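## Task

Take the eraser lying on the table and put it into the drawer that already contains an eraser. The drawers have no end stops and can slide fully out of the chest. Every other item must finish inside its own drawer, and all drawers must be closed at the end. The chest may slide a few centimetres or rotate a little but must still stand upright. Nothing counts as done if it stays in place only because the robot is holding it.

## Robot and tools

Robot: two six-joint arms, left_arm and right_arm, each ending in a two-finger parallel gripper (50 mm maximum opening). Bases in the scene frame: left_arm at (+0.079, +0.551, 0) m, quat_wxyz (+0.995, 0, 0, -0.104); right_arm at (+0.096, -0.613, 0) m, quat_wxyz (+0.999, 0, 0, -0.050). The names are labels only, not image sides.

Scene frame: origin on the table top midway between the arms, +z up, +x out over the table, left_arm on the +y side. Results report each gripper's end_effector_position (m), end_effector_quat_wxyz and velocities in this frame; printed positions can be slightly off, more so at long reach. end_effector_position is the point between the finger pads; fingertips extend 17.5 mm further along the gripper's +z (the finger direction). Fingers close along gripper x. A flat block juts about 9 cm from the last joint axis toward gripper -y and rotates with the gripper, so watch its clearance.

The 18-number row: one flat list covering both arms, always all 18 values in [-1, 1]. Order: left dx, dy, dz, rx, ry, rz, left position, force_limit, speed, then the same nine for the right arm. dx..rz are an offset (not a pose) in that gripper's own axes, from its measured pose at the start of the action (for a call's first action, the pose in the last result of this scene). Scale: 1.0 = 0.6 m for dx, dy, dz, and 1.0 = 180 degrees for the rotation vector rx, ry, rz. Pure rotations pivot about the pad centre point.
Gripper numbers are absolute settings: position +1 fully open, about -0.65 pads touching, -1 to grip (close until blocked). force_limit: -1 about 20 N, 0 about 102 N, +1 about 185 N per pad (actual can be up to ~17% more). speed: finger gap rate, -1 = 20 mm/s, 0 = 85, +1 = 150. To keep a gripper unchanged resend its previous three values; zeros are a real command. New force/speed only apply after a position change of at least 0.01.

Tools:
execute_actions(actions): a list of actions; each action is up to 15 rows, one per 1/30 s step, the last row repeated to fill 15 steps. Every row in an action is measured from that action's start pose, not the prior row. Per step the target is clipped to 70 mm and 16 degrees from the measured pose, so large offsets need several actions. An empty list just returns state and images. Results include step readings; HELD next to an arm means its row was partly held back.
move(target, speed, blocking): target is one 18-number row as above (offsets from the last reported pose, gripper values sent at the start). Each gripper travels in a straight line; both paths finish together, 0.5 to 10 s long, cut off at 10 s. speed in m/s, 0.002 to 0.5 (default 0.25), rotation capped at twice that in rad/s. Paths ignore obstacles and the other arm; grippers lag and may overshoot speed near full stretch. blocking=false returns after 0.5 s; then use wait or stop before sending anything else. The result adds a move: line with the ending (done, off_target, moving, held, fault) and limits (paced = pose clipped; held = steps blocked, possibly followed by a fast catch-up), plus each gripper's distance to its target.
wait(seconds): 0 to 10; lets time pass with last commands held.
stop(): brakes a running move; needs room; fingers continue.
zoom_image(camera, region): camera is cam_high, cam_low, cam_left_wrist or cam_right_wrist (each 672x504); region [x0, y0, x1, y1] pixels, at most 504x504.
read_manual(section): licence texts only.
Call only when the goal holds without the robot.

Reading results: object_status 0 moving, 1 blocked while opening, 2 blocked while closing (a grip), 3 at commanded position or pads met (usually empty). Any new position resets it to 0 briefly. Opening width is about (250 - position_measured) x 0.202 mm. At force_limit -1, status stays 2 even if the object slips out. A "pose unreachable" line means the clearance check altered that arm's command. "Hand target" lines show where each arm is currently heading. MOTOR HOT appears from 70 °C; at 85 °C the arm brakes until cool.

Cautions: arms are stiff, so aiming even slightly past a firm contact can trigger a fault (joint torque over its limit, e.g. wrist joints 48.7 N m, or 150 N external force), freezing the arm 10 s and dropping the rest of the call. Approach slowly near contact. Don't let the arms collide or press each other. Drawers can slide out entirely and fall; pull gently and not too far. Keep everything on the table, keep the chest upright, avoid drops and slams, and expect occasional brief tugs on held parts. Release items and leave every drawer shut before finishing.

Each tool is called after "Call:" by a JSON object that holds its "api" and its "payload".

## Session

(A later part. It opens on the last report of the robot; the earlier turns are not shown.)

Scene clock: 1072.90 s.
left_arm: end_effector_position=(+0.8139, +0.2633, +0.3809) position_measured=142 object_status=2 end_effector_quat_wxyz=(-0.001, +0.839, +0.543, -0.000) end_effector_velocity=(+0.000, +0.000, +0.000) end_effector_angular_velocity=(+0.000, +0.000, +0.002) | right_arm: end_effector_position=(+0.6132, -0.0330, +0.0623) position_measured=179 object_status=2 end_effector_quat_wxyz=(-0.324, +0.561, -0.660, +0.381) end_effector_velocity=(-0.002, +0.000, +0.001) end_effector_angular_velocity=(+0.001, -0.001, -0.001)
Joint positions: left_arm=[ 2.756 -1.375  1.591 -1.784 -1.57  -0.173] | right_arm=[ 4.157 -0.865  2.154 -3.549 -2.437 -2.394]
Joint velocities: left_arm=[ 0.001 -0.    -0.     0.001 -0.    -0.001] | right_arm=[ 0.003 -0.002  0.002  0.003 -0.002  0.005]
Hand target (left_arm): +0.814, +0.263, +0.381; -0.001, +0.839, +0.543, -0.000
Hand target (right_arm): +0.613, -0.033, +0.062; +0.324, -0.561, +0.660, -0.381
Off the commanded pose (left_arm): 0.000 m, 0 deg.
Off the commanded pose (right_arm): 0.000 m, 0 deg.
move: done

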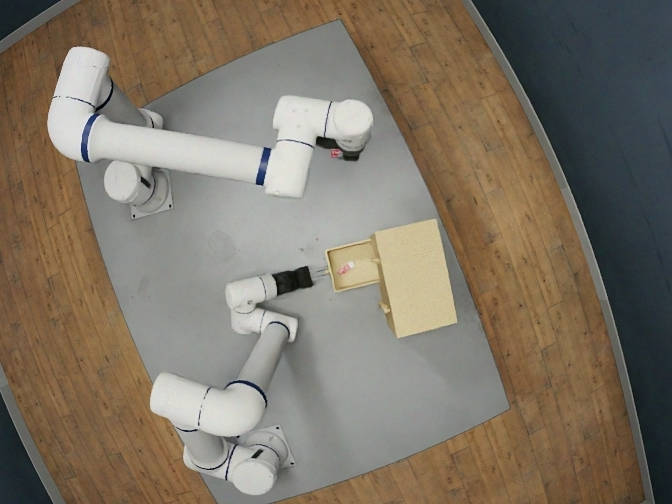

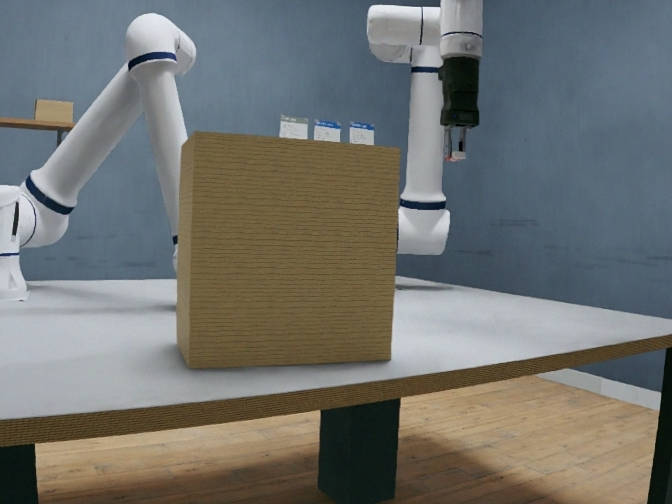

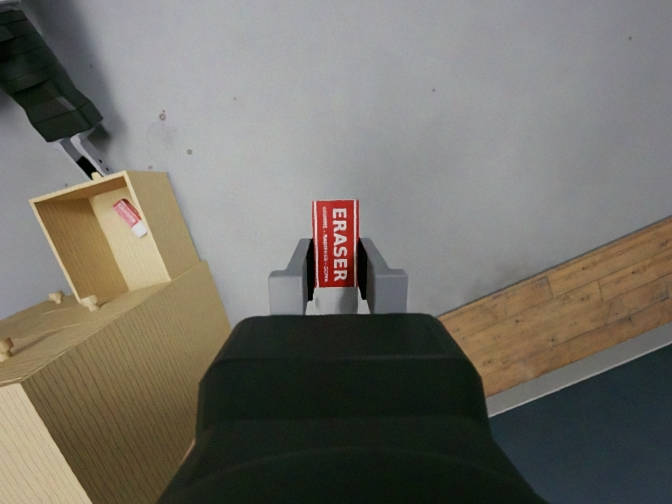

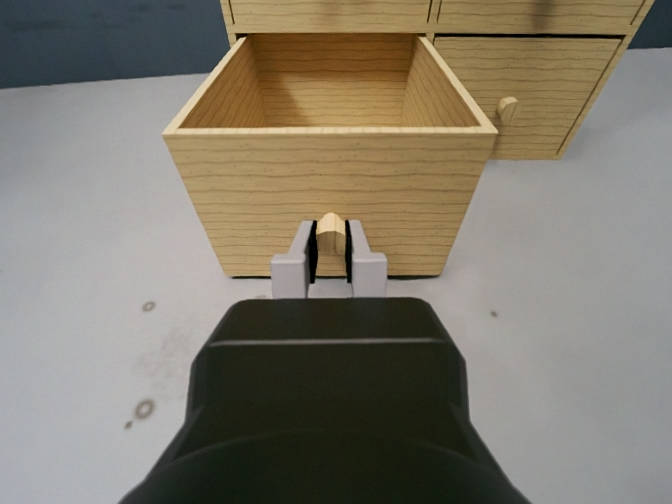

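Call:
{"api": "move", "payload": {"target": [-0.4997,0.0388,0.2727,-0.0364,0.0474,0.4155,-1,-0.6,-0.5, 0,0.0083,-0.0144,0,0,0,-1,-0.4,-0.1], "speed": 0.35}}

Scene clock: 1195.43 s.
left_arm: end_effector_position=(+0.7131, -0.0191, +0.2163) position_measured=142 object_status=2 end_effector_quat_wxyz=(+0.006, +0.993, -0.079, +0.086) end_effector_velocity=(-0.001, -0.003, -0.001) end_effector_angular_velocity=(-0.002, -0.002, -0.011) | right_arm: end_effector_position=(+0.6033, -0.0314, +0.0623) position_measured=179 object_status=2 end_effector_quat_wxyz=(-0.324, +0.561, -0.660, +0.381) end_effector_velocity=(+0.000, -0.000, +0.000) end_effector_angular_velocity=(-0.001, +0.000, -0.000)
Joint positions: left_arm=[ 2.343 -1.249  1.771 -2.205 -1.44   0.729] | right_arm=[ 4.171 -0.869  2.161 -3.539 -2.446 -2.378]
Joint velocities: left_arm=[-0.003  0.002  0.001 -0.007  0.     0.008] | right_arm=[-0.    -0.001  0.     0.001 -0.    -0.   ]
Hand target (left_arm): +0.713, -0.019, +0.216; +0.006, +0.993, -0.080, +0.086
Hand target (right_arm): +0.603, -0.031, +0.062; +0.324, -0.561, +0.660, -0.381
Off the commanded pose (left_arm): 0.001 m, 0 deg.
Off the commanded pose (right_arm): 0.000 m, 0 deg.
move: done

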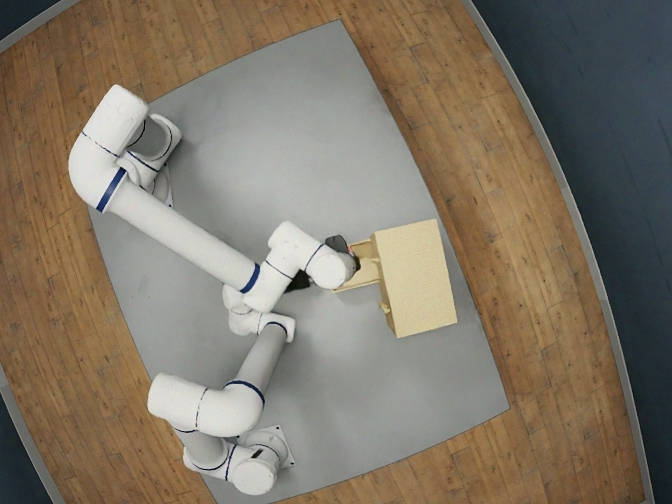

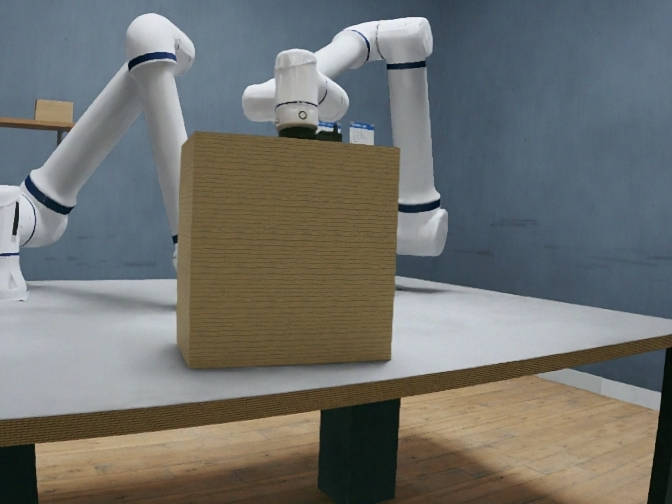

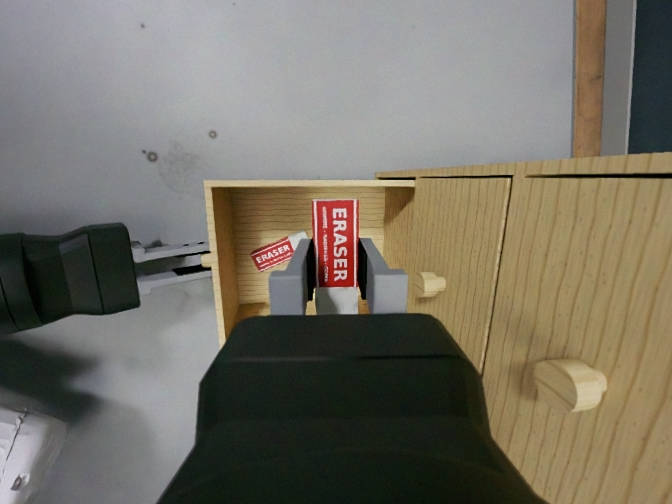

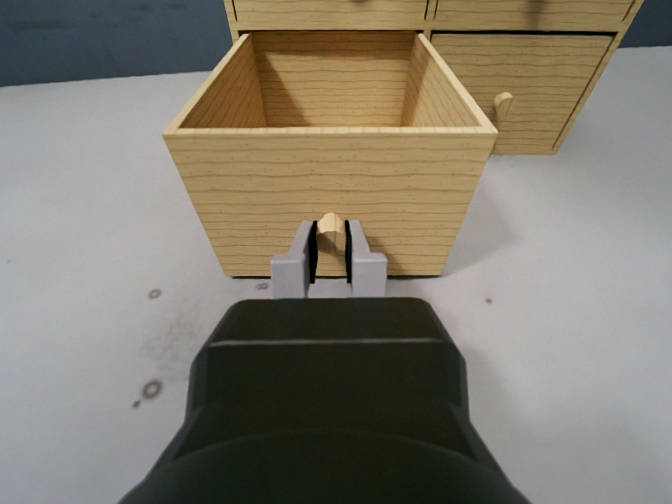

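Call:
{"api": "execute_actions", "payload": {"actions": []}}

Scene clock: 1224.13 s.
left_arm: end_effector_position=(+0.7131, -0.0194, +0.2162) position_measured=142 object_status=2 end_effector_quat_wxyz=(+0.006, +0.993, -0.080, +0.086) end_effector_velocity=(-0.000, +0.000, -0.000) end_effector_angular_velocity=(+0.001, +0.002, +0.000) | right_arm: end_effector_position=(+0.6033, -0.0314, +0.0623) position_measured=179 object_status=2 end_effector_quat_wxyz=(-0.324, +0.561, -0.660, +0.381) end_effector_velocity=(-0.000, -0.000, -0.001) end_effector_angular_velocity=(-0.002, +0.002, -0.000)
Joint positions: left_arm=[ 2.342 -1.249  1.771 -2.206 -1.44   0.73 ] | right_arm=[ 4.171 -0.869  2.161 -3.539 -2.446 -2.378]
Joint velocities: left_arm=[ 0.     0.    -0.     0.002 -0.001 -0.   ] | right_arm=[ 0.     0.002 -0.     0.002 -0.     0.001]
Hand target (left_arm): +0.713, -0.019, +0.216; +0.006, +0.993, -0.080, +0.086
Hand target (right_arm): +0.603, -0.031, +0.062; +0.324, -0.561, +0.660, -0.381
Off the commanded pose (left_arm): 0.001 m, 0 deg.
Off the commanded pose (right_arm): 0.000 m, 0 deg.

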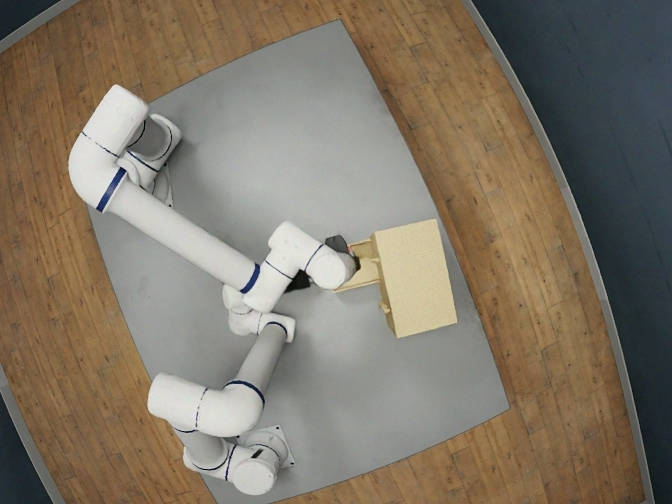

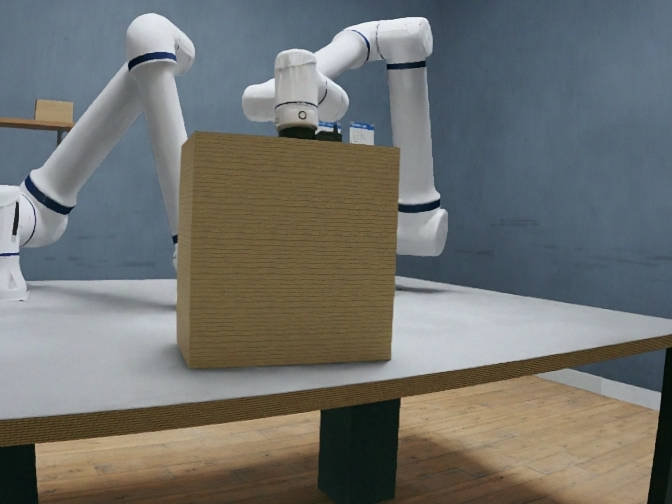

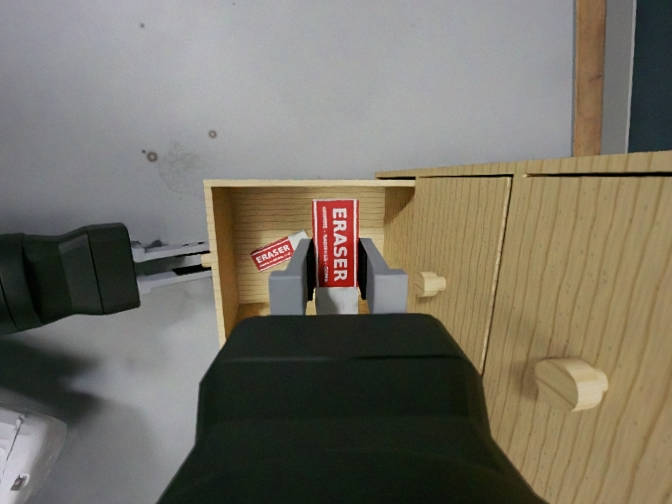

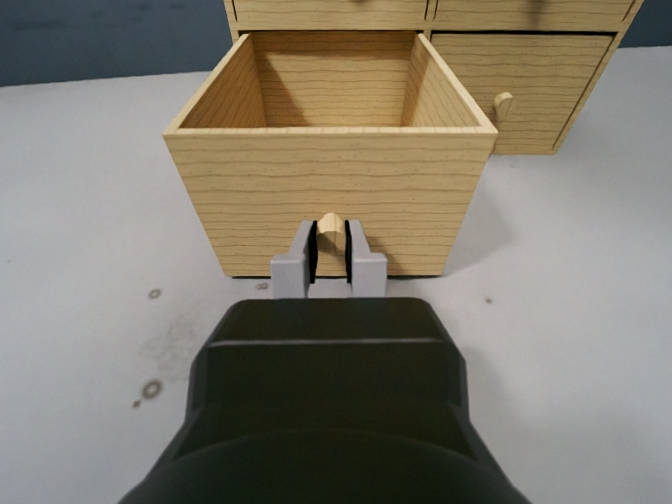

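Call:
{"api": "zoom_image", "payload": {"camera": "cam_left_wrist", "region": [190, 150, 470, 330]}}

Region (190, 150, 470, 330) of cam_left_wrist's 672x504 image, scaled by 1.800, with more detail than that image has; it fills the top 324 rows of this view, and the rest is white.

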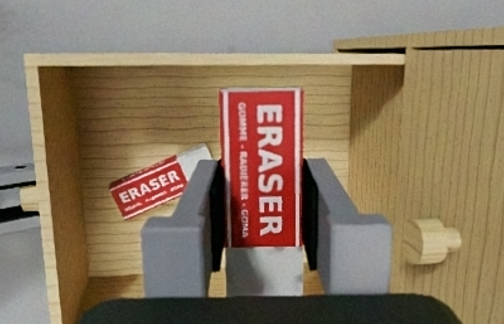

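Call:
{"api": "move", "payload": {"target": [0,0,0.275,0,0,0,-1,-0.6,-0.5, 0,0,0,0,0,0,-1,-0.4,-0.1], "speed": 0.12}}

Scene clock: 1303.30 s.
left_arm: end_effector_position=(+0.7414, -0.0233, +0.0540) position_measured=142 object_status=2 end_effector_quat_wxyz=(+0.006, +0.993, -0.080, +0.086) end_effector_velocity=(+0.000, +0.000, -0.003) end_effector_angular_velocity=(+0.000, +0.001, +0.000) | right_arm: end_effector_position=(+0.6033, -0.0314, +0.0623) position_measured=179 object_status=2 end_effector_quat_wxyz=(-0.324, +0.561, -0.660, +0.381) end_effector_velocity=(+0.000, -0.001, +0.000) end_effector_angular_velocity=(-0.001, +0.000, -0.000)
Joint positions: left_arm=[ 2.369 -1.054  1.826 -2.459 -1.443  0.756] | right_arm=[ 4.171 -0.869  2.161 -3.539 -2.446 -2.378]
Joint velocities: left_arm=[ 0.001  0.004  0.    -0.004 -0.001  0.   ] | right_arm=[-0.001 -0.001  0.     0.     0.    -0.001]
Hand target (left_arm): +0.741, -0.023, +0.054; +0.006, +0.993, -0.080, +0.086
Hand target (right_arm): +0.603, -0.031, +0.062; +0.324, -0.561, +0.660, -0.381
Off the commanded pose (left_arm): 0.001 m, 0 deg.
Off the commanded pose (right_arm): 0.000 m, 0 deg.
move: done

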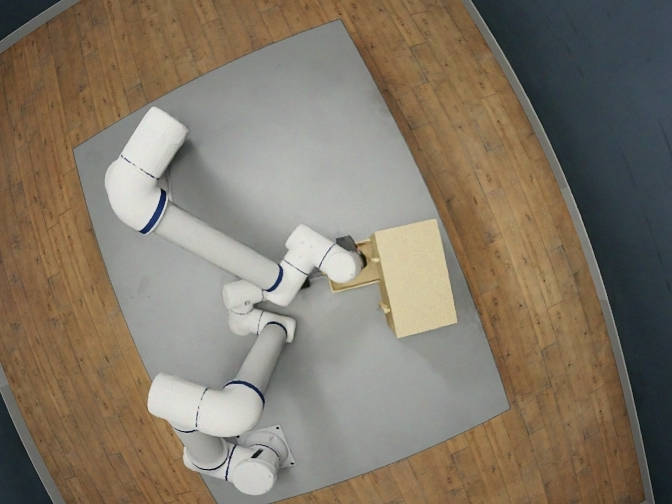

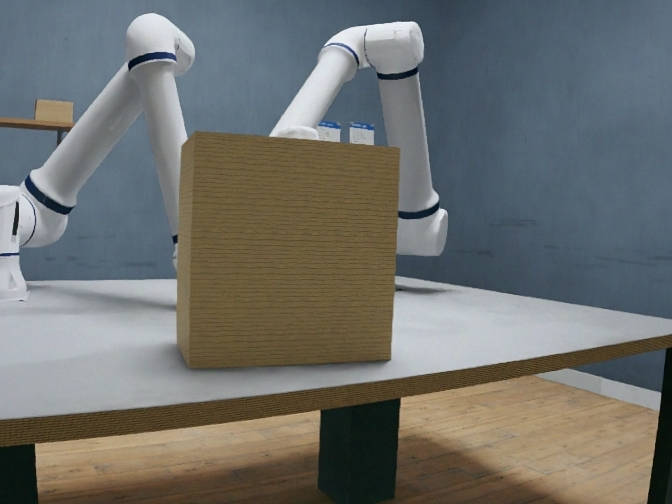

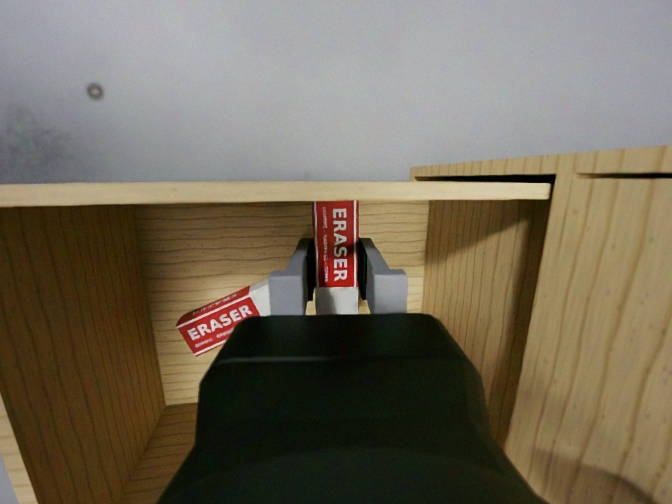

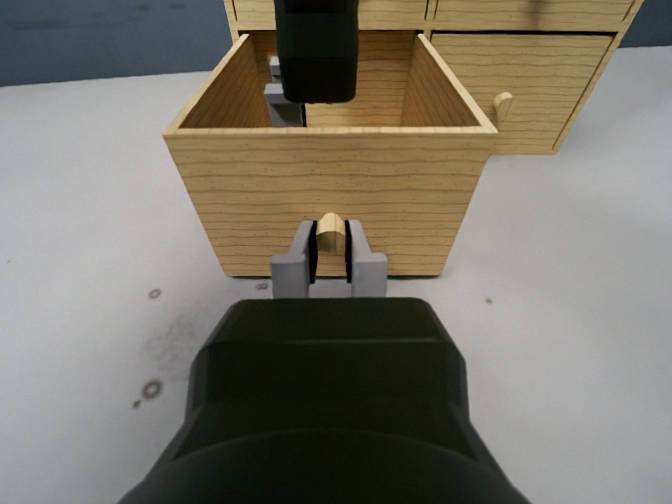

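Call:
{"api": "zoom_image", "payload": {"camera": "cam_left_wrist", "region": [150, 170, 390, 370]}}

Region (150, 170, 390, 370) of cam_left_wrist's 672x504 image, scaled by 2.100, with more detail than that image has.

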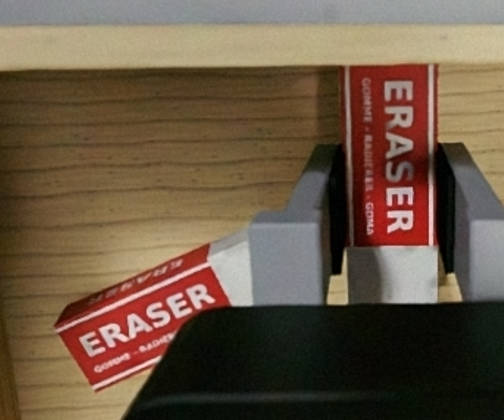

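Call:
{"api": "zoom_image", "payload": {"camera": "cam_left_wrist", "region": [165, 270, 285, 370]}}

Region (165, 270, 285, 370) of cam_left_wrist's 672x504 image, scaled by 4.200, with more detail than that image has.

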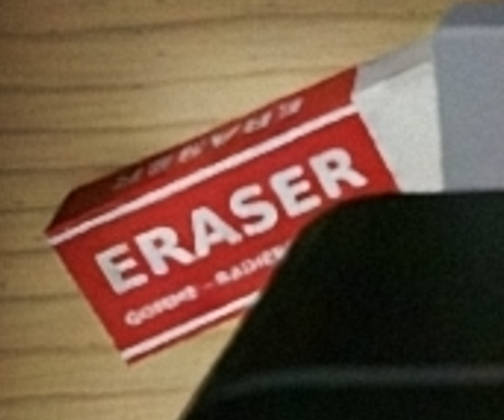

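Call:
{"api": "move", "payload": {"target": [0.0083,0.0083,0.02,0,0,0,-1,-0.6,-0.5, 0,0,0,0,0,0,-1,-0.4,-0.1], "speed": 0.03}}

Scene clock: 1402.90 s.
left_arm: end_effector_position=(+0.7473, -0.0291, +0.0434) position_measured=142 object_status=2 end_effector_quat_wxyz=(+0.006, +0.993, -0.080, +0.086) end_effector_velocity=(+0.001, -0.001, -0.002) end_effector_angular_velocity=(+0.000, -0.001, -0.001) | right_arm: end_effector_position=(+0.6033, -0.0314, +0.0623) position_measured=179 object_status=2 end_effector_quat_wxyz=(-0.324, +0.561, -0.660, +0.381) end_effector_velocity=(+0.000, +0.000, +0.000) end_effector_angular_velocity=(-0.000, -0.000, +0.000)
Joint positions: left_arm=[ 2.371 -1.031  1.812 -2.469 -1.443  0.758] | right_arm=[ 4.171 -0.869  2.161 -3.539 -2.446 -2.378]
Joint velocities: left_arm=[ 0.     0.005 -0.003 -0.002  0.     0.002] | right_arm=[-0.     0.    -0.    -0.    -0.    -0.001]
Hand target (left_arm): +0.747, -0.029, +0.043; +0.006, +0.993, -0.080, +0.086
Hand target (right_arm): +0.603, -0.031, +0.062; +0.324, -0.561, +0.660, -0.381
Off the commanded pose (left_arm): 0.000 m, 0 deg.
Off the commanded pose (right_arm): 0.000 m, 0 deg.
move: done

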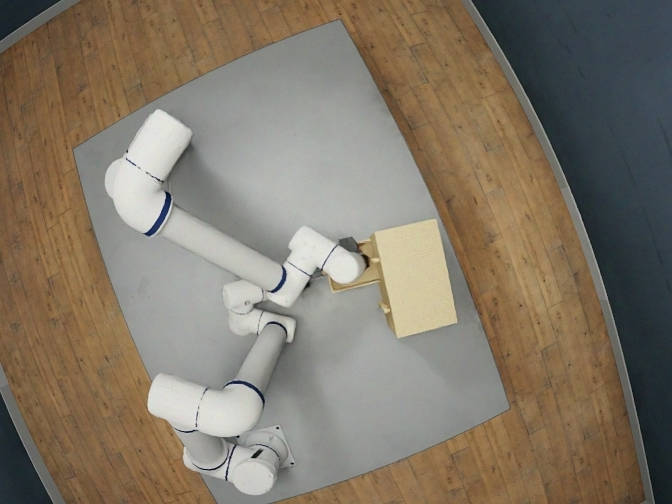

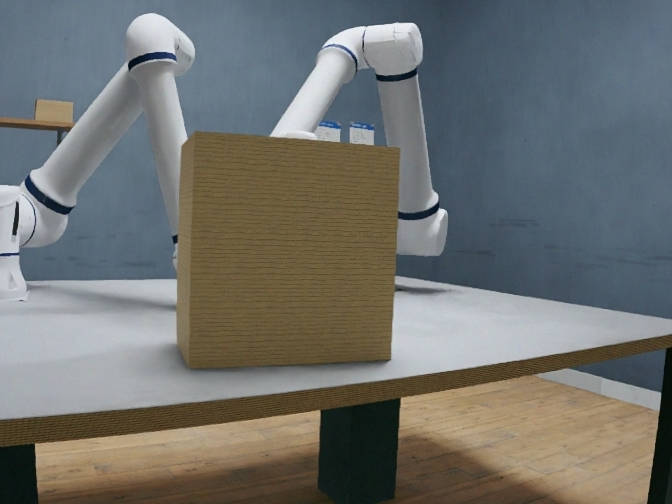

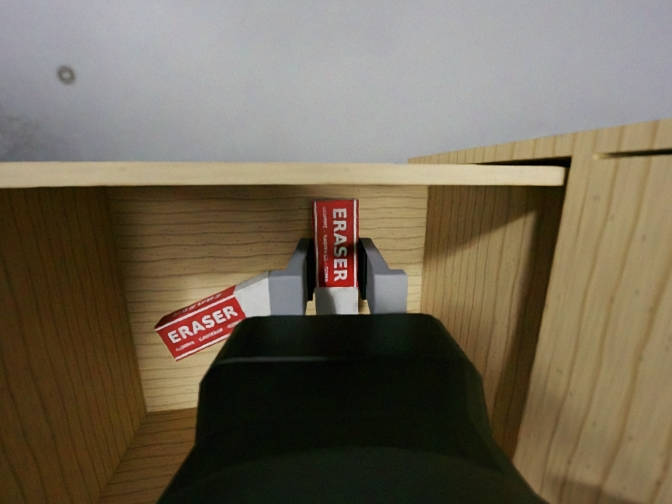

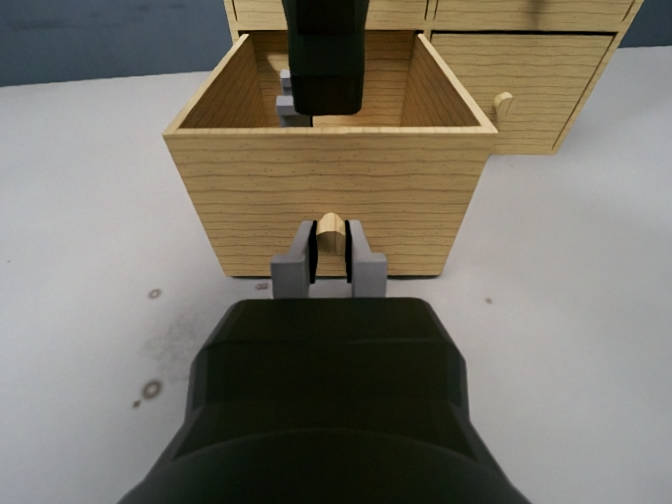

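Call:
{"api": "zoom_image", "payload": {"camera": "cam_left_wrist", "region": [145, 265, 285, 370]}}

Call:
{"api": "zoom_image", "payload": {"camera": "cam_left_wrist", "region": [270, 170, 410, 310]}}

Region (145, 265, 285, 370) of cam_left_wrist's 672x504 image, scaled by 3.600, with more detail than that image has; it fills the top 378 rows of this view, and the rest is white.

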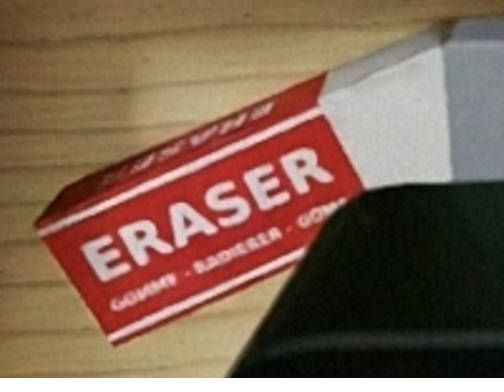

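Region (270, 170, 410, 310) of cam_left_wrist's 672x504 image, scaled by 3.600, with more detail than that image has.

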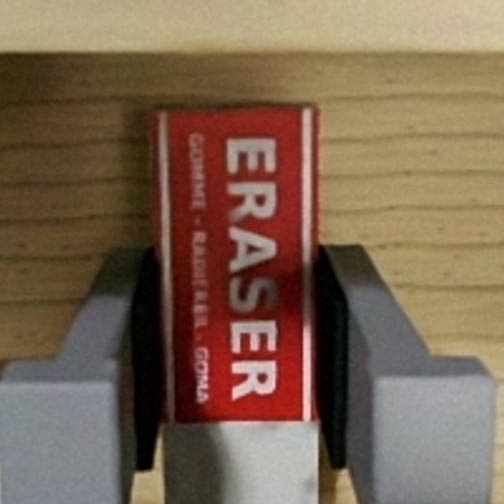

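Call:
{"api": "move", "payload": {"target": [0,0,0.005,0,0,0,-1,-0.6,-0.5, 0,0,0,0,0,0,-1,-0.4,-0.1], "speed": 0.005}}

Scene clock: 1523.67 s.
left_arm: end_effector_position=(+0.7478, -0.0292, +0.0405) position_measured=142 object_status=2 end_effector_quat_wxyz=(+0.006, +0.993, -0.080, +0.086) end_effector_velocity=(+0.000, -0.001, -0.001) end_effector_angular_velocity=(-0.002, -0.001, +0.001) | right_arm: end_effector_position=(+0.6033, -0.0314, +0.0623) position_measured=179 object_status=2 end_effector_quat_wxyz=(-0.324, +0.561, -0.660, +0.381) end_effector_velocity=(-0.001, +0.001, +0.001) end_effector_angular_velocity=(+0.002, -0.002, +0.001)
Joint positions: left_arm=[ 2.371 -1.027  1.812 -2.473 -1.443  0.759] | right_arm=[ 4.171 -0.869  2.161 -3.539 -2.446 -2.378]
Joint velocities: left_arm=[-0.     0.001  0.    -0.003  0.    -0.001] | right_arm=[ 0.001 -0.001  0.    -0.002 -0.    -0.001]
Hand target (left_arm): +0.748, -0.029, +0.040; +0.006, +0.993, -0.080, +0.086
Hand target (right_arm): +0.603, -0.031, +0.062; +0.324, -0.561, +0.660, -0.381
Off the commanded pose (left_arm): 0.000 m, 0 deg.
Off the commanded pose (right_arm): 0.000 m, 0 deg.
move: done

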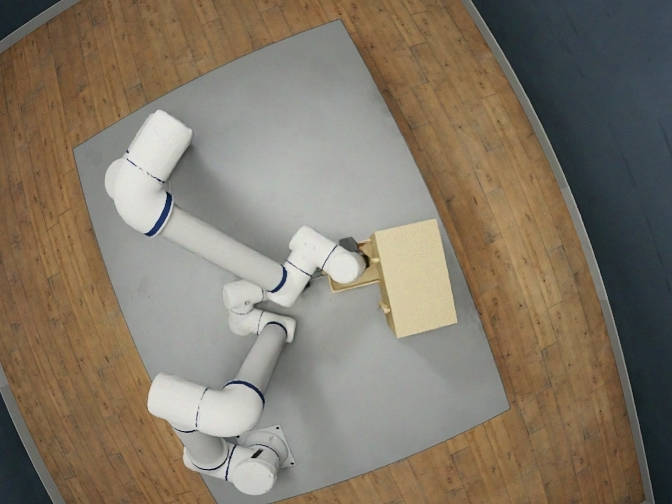

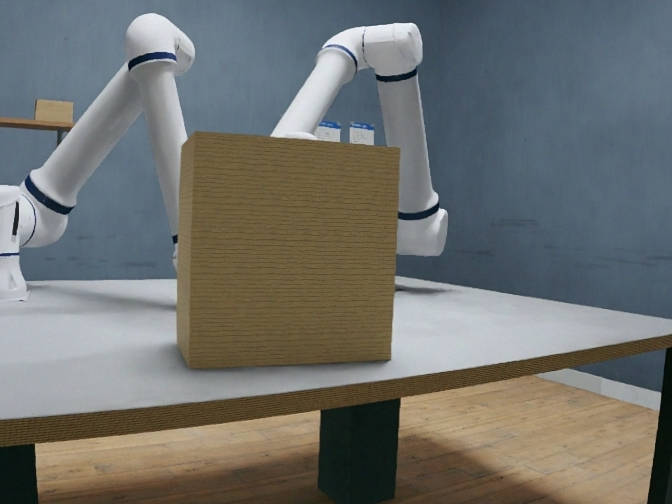

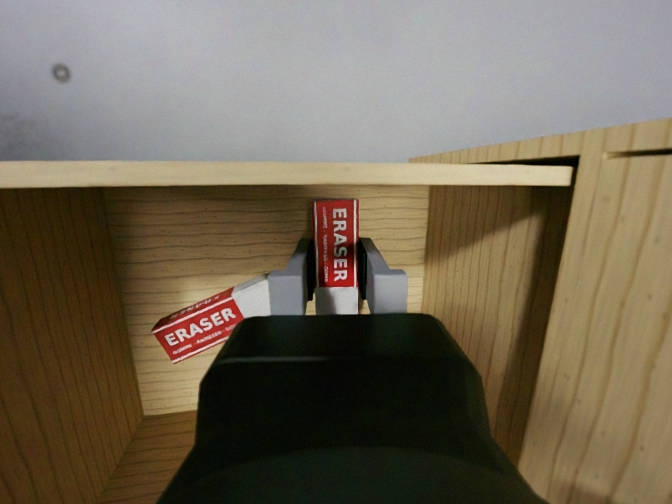

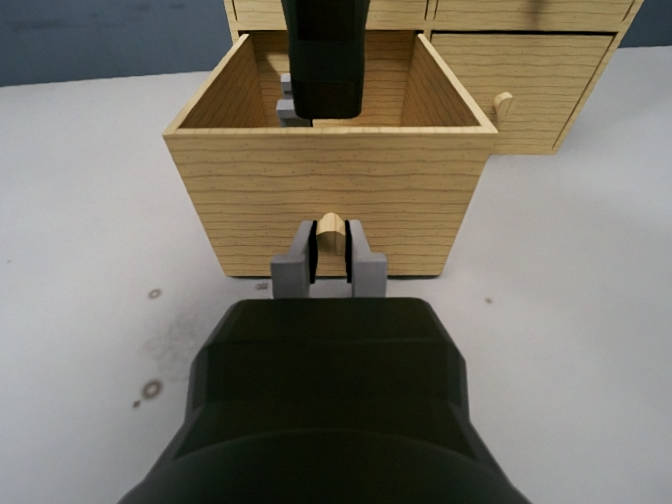

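Call:
{"api": "zoom_image", "payload": {"camera": "cam_left_wrist", "region": [270, 170, 410, 310]}}

Call:
{"api": "zoom_image", "payload": {"camera": "cam_left_wrist", "region": [145, 265, 285, 370]}}

Region (270, 170, 410, 310) of cam_left_wrist's 672x504 image, scaled by 3.600, with more detail than that image has.

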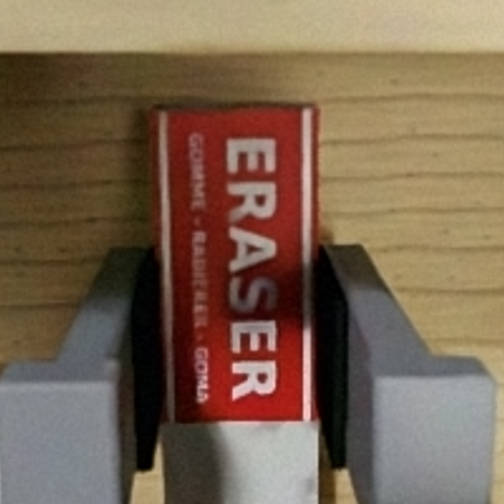

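Region (145, 265, 285, 370) of cam_left_wrist's 672x504 image, scaled by 3.600, with more detail than that image has; it fills the top 378 rows of this view, and the rest is white.

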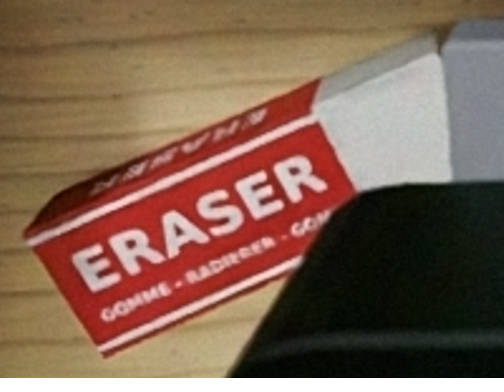

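Call:
{"api": "execute_actions", "payload": {"actions": [[[0,0,0.0017,0,0,0,-1,-0.6,-0.5, 0,0,0,0,0,0,-1,-0.4,-0.1]],[[0,0,0.0017,0,0,0,-1,-0.6,-0.5, 0,0,0,0,0,0,-1,-0.4,-0.1]],[[0,0,0.0017,0,0,0,-1,-0.6,-0.5, 0,0,0,0,0,0,-1,-0.4,-0.1]]]}}

Scene clock: 1645.07 s.
left_arm: end_effector_position=(+0.7483, -0.0293, +0.0376) position_measured=142 object_status=2 end_effector_quat_wxyz=(+0.006, +0.993, -0.080, +0.086) end_effector_velocity=(+0.001, -0.000, +0.001) end_effector_angular_velocity=(-0.000, +0.000, +0.000) | right_arm: end_effector_position=(+0.6033, -0.0314, +0.0623) position_measured=179 object_status=2 end_effector_quat_wxyz=(-0.324, +0.561, -0.660, +0.381) end_effector_velocity=(+0.001, -0.001, -0.000) end_effector_angular_velocity=(+0.001, -0.000, -0.002)
Joint positions: left_arm=[ 2.372 -1.023  1.812 -2.477 -1.443  0.759] | right_arm=[ 4.171 -0.869  2.161 -3.539 -2.446 -2.378]
Joint velocities: left_arm=[ 0.001  0.    -0.002  0.001 -0.001  0.   ] | right_arm=[-0.002  0.     0.    -0.001  0.     0.   ]
Hand target (left_arm): +0.748, -0.029, +0.038; +0.006, +0.993, -0.080, +0.086
Hand target (right_arm): +0.603, -0.031, +0.062; +0.324, -0.561, +0.660, -0.381
Off the commanded pose (left_arm): 0.000 m, 0 deg.
Off the commanded pose (right_arm): 0.000 m, 0 deg.
Step readings (end_effector_position; steps 1 to 15: 1st action; 16 to 30: 2nd action; 31 to 45: 3rd action):
0: left_arm (+0.7479, -0.0292, +0.0404) | right_arm (+0.6033, -0.0314, +0.0623)
1: left_arm (+0.7479, -0.0292, +0.0404) | right_arm (+0.6033, -0.0314, +0.0623)
2: left_arm (+0.7479, -0.0292, +0.0402) | right_arm (+0.6033, -0.0314, +0.0623)
4: left_arm (+0.7479, -0.0292, +0.0399) | right_arm (+0.6033, -0.0314, +0.0623)
8: left_arm (+0.7480, -0.0292, +0.0397) | right_arm (+0.6033, -0.0314, +0.0623)
15: left_arm (+0.7480, -0.0292, +0.0396) | right_arm (+0.6033, -0.0314, +0.0623)
16: left_arm (+0.7480, -0.0292, +0.0395) | right_arm (+0.6033, -0.0314, +0.0623)
17: left_arm (+0.7481, -0.0293, +0.0393) | right_arm (+0.6033, -0.0314, +0.0623)
19: left_arm (+0.7481, -0.0293, +0.0390) | right_arm (+0.6033, -0.0314, +0.0623)
23: left_arm (+0.7482, -0.0293, +0.0387) | right_arm (+0.6033, -0.0314, +0.0623)
30: left_arm (+0.7482, -0.0293, +0.0386) | right_arm (+0.6033, -0.0314, +0.0623)
31: left_arm (+0.7482, -0.0293, +0.0385) | right_arm (+0.6033, -0.0314, +0.0623)
32: left_arm (+0.7482, -0.0293, +0.0383) | right_arm (+0.6033, -0.0314, +0.0623)
34: left_arm (+0.7483, -0.0293, +0.0380) | right_arm (+0.6033, -0.0314, +0.0623)
38: left_arm (+0.7483, -0.0293, +0.0377) | right_arm (+0.6033, -0.0314, +0.0623)
45: end_effector_position above

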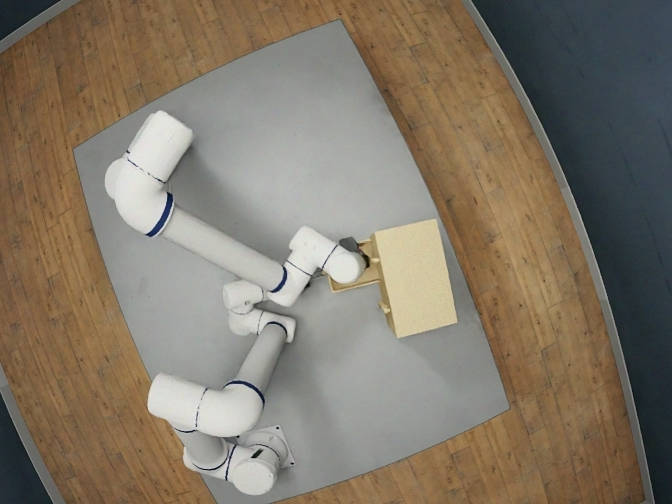

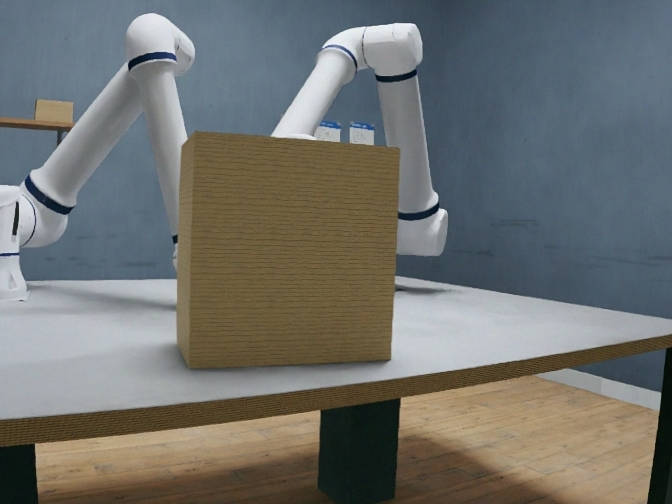

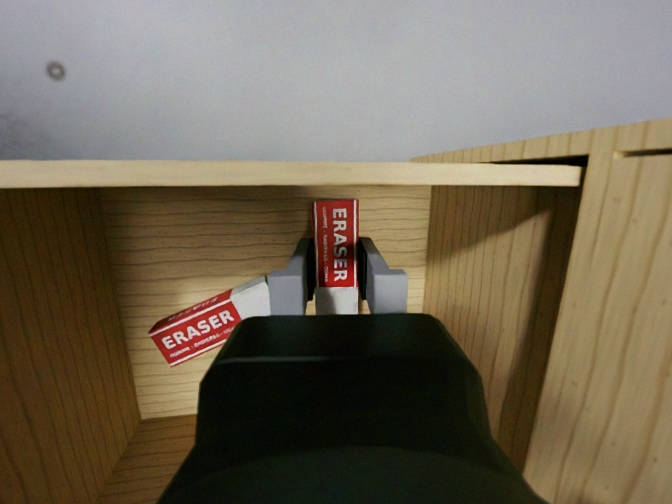

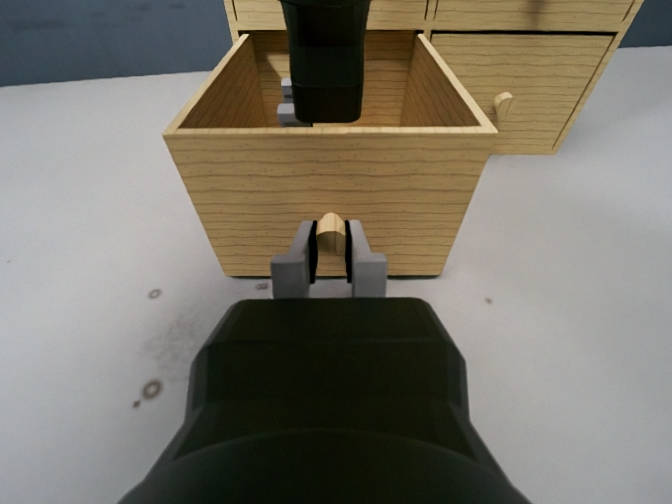

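Call:
{"api": "execute_actions", "payload": {"actions": [[[0,0,0.002,0,0,0,-1,-0.6,-0.5, 0,0,0,0,0,0,-1,-0.4,-0.1]],[[0,0,0.002,0,0,0,-1,-0.6,-0.5, 0,0,0,0,0,0,-1,-0.4,-0.1]],[[0,0,0.002,0,0,0,-1,-0.6,-0.5, 0,0,0,0,0,0,-1,-0.4,-0.1]]]}}

Scene clock: 1655.03 s.
left_arm: end_effector_position=(+0.7489, -0.0294, +0.0342) position_measured=142 object_status=2 end_effector_quat_wxyz=(+0.006, +0.993, -0.080, +0.086) end_effector_velocity=(-0.001, +0.001, -0.001) end_effector_angular_velocity=(+0.001, +0.002, +0.001) | right_arm: end_effector_position=(+0.6033, -0.0314, +0.0623) position_measured=179 object_status=2 end_effector_quat_wxyz=(-0.324, +0.561, -0.660, +0.381) end_effector_velocity=(-0.000, +0.000, -0.000) end_effector_angular_velocity=(+0.000, +0.000, +0.000)
Joint positions: left_arm=[ 2.372 -1.018  1.812 -2.482 -1.443  0.76 ] | right_arm=[ 4.171 -0.869  2.161 -3.539 -2.446 -2.378]
Joint velocities: left_arm=[-0.     0.     0.001  0.001 -0.001 -0.001] | right_arm=[ 0.     0.    -0.     0.001  0.     0.001]
Hand target (left_arm): +0.749, -0.029, +0.034; +0.006, +0.993, -0.080, +0.086
Hand target (right_arm): +0.603, -0.031, +0.062; +0.324, -0.561, +0.660, -0.381
Off the commanded pose (left_arm): 0.000 m, 0 deg.
Off the commanded pose (right_arm): 0.000 m, 0 deg.
Step readings (end_effector_position; steps 1 to 15: 1st action; 16 to 30: 2nd action; 31 to 45: 3rd action):
0: left_arm (+0.7484, -0.0293, +0.0376) | right_arm (+0.6033, -0.0314, +0.0623)
1: left_arm (+0.7484, -0.0293, +0.0375) | right_arm (+0.6033, -0.0314, +0.0623)
2: left_arm (+0.7484, -0.0293, +0.0373) | right_arm (+0.6033, -0.0314, +0.0623)
4: left_arm (+0.7485, -0.0293, +0.0369) | right_arm (+0.6033, -0.0314, +0.0623)
8: left_arm (+0.7485, -0.0293, +0.0366) | right_arm (+0.6033, -0.0314, +0.0623)
15: left_arm (+0.7485, -0.0293, +0.0365) | right_arm (+0.6033, -0.0314, +0.0623)
16: left_arm (+0.7486, -0.0293, +0.0364) | right_arm (+0.6033, -0.0314, +0.0623)
17: left_arm (+0.7486, -0.0293, +0.0362) | right_arm (+0.6033, -0.0314, +0.0623)
19: left_arm (+0.7487, -0.0293, +0.0358) | right_arm (+0.6033, -0.0314, +0.0623)
23: left_arm (+0.7487, -0.0293, +0.0354) | right_arm (+0.6033, -0.0314, +0.0623)
30: left_arm (+0.7487, -0.0293, +0.0353) | right_arm (+0.6033, -0.0314, +0.0623)
31: left_arm (+0.7488, -0.0293, +0.0352) | right_arm (+0.6033, -0.0314, +0.0623)
32: left_arm (+0.7488, -0.0294, +0.0350) | right_arm (+0.6033, -0.0314, +0.0623)
34: left_arm (+0.7489, -0.0294, +0.0346) | right_arm (+0.6033, -0.0314, +0.0623)
38: left_arm (+0.7489, -0.0294, +0.0343) | right_arm (+0.6033, -0.0314, +0.0623)
45: end_effector_position above

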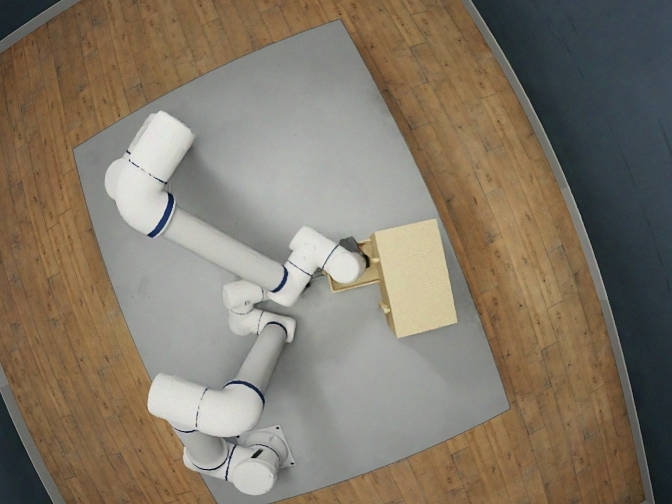

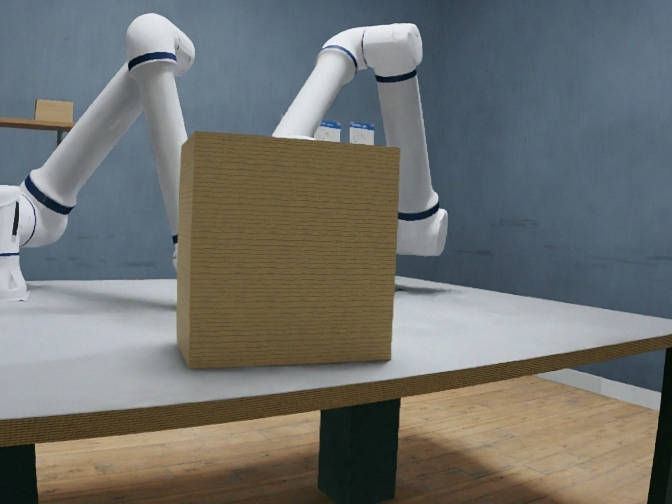

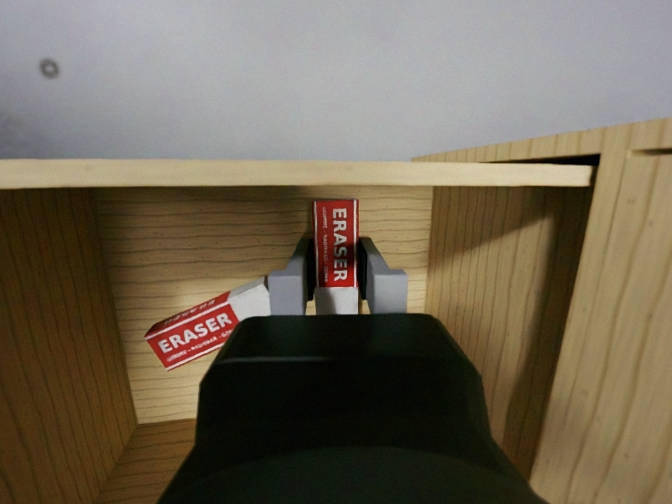

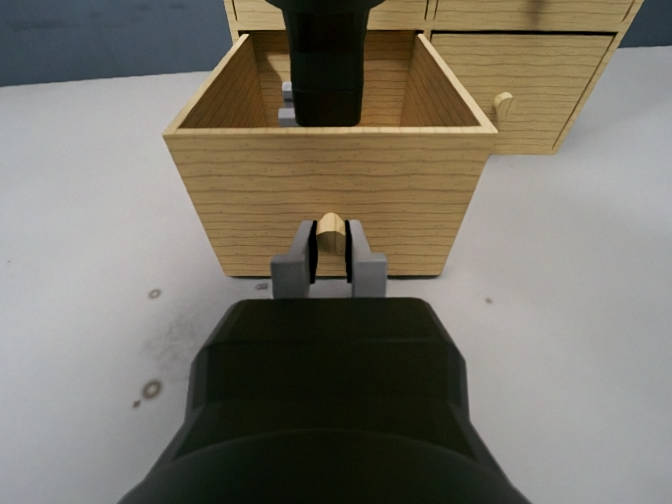

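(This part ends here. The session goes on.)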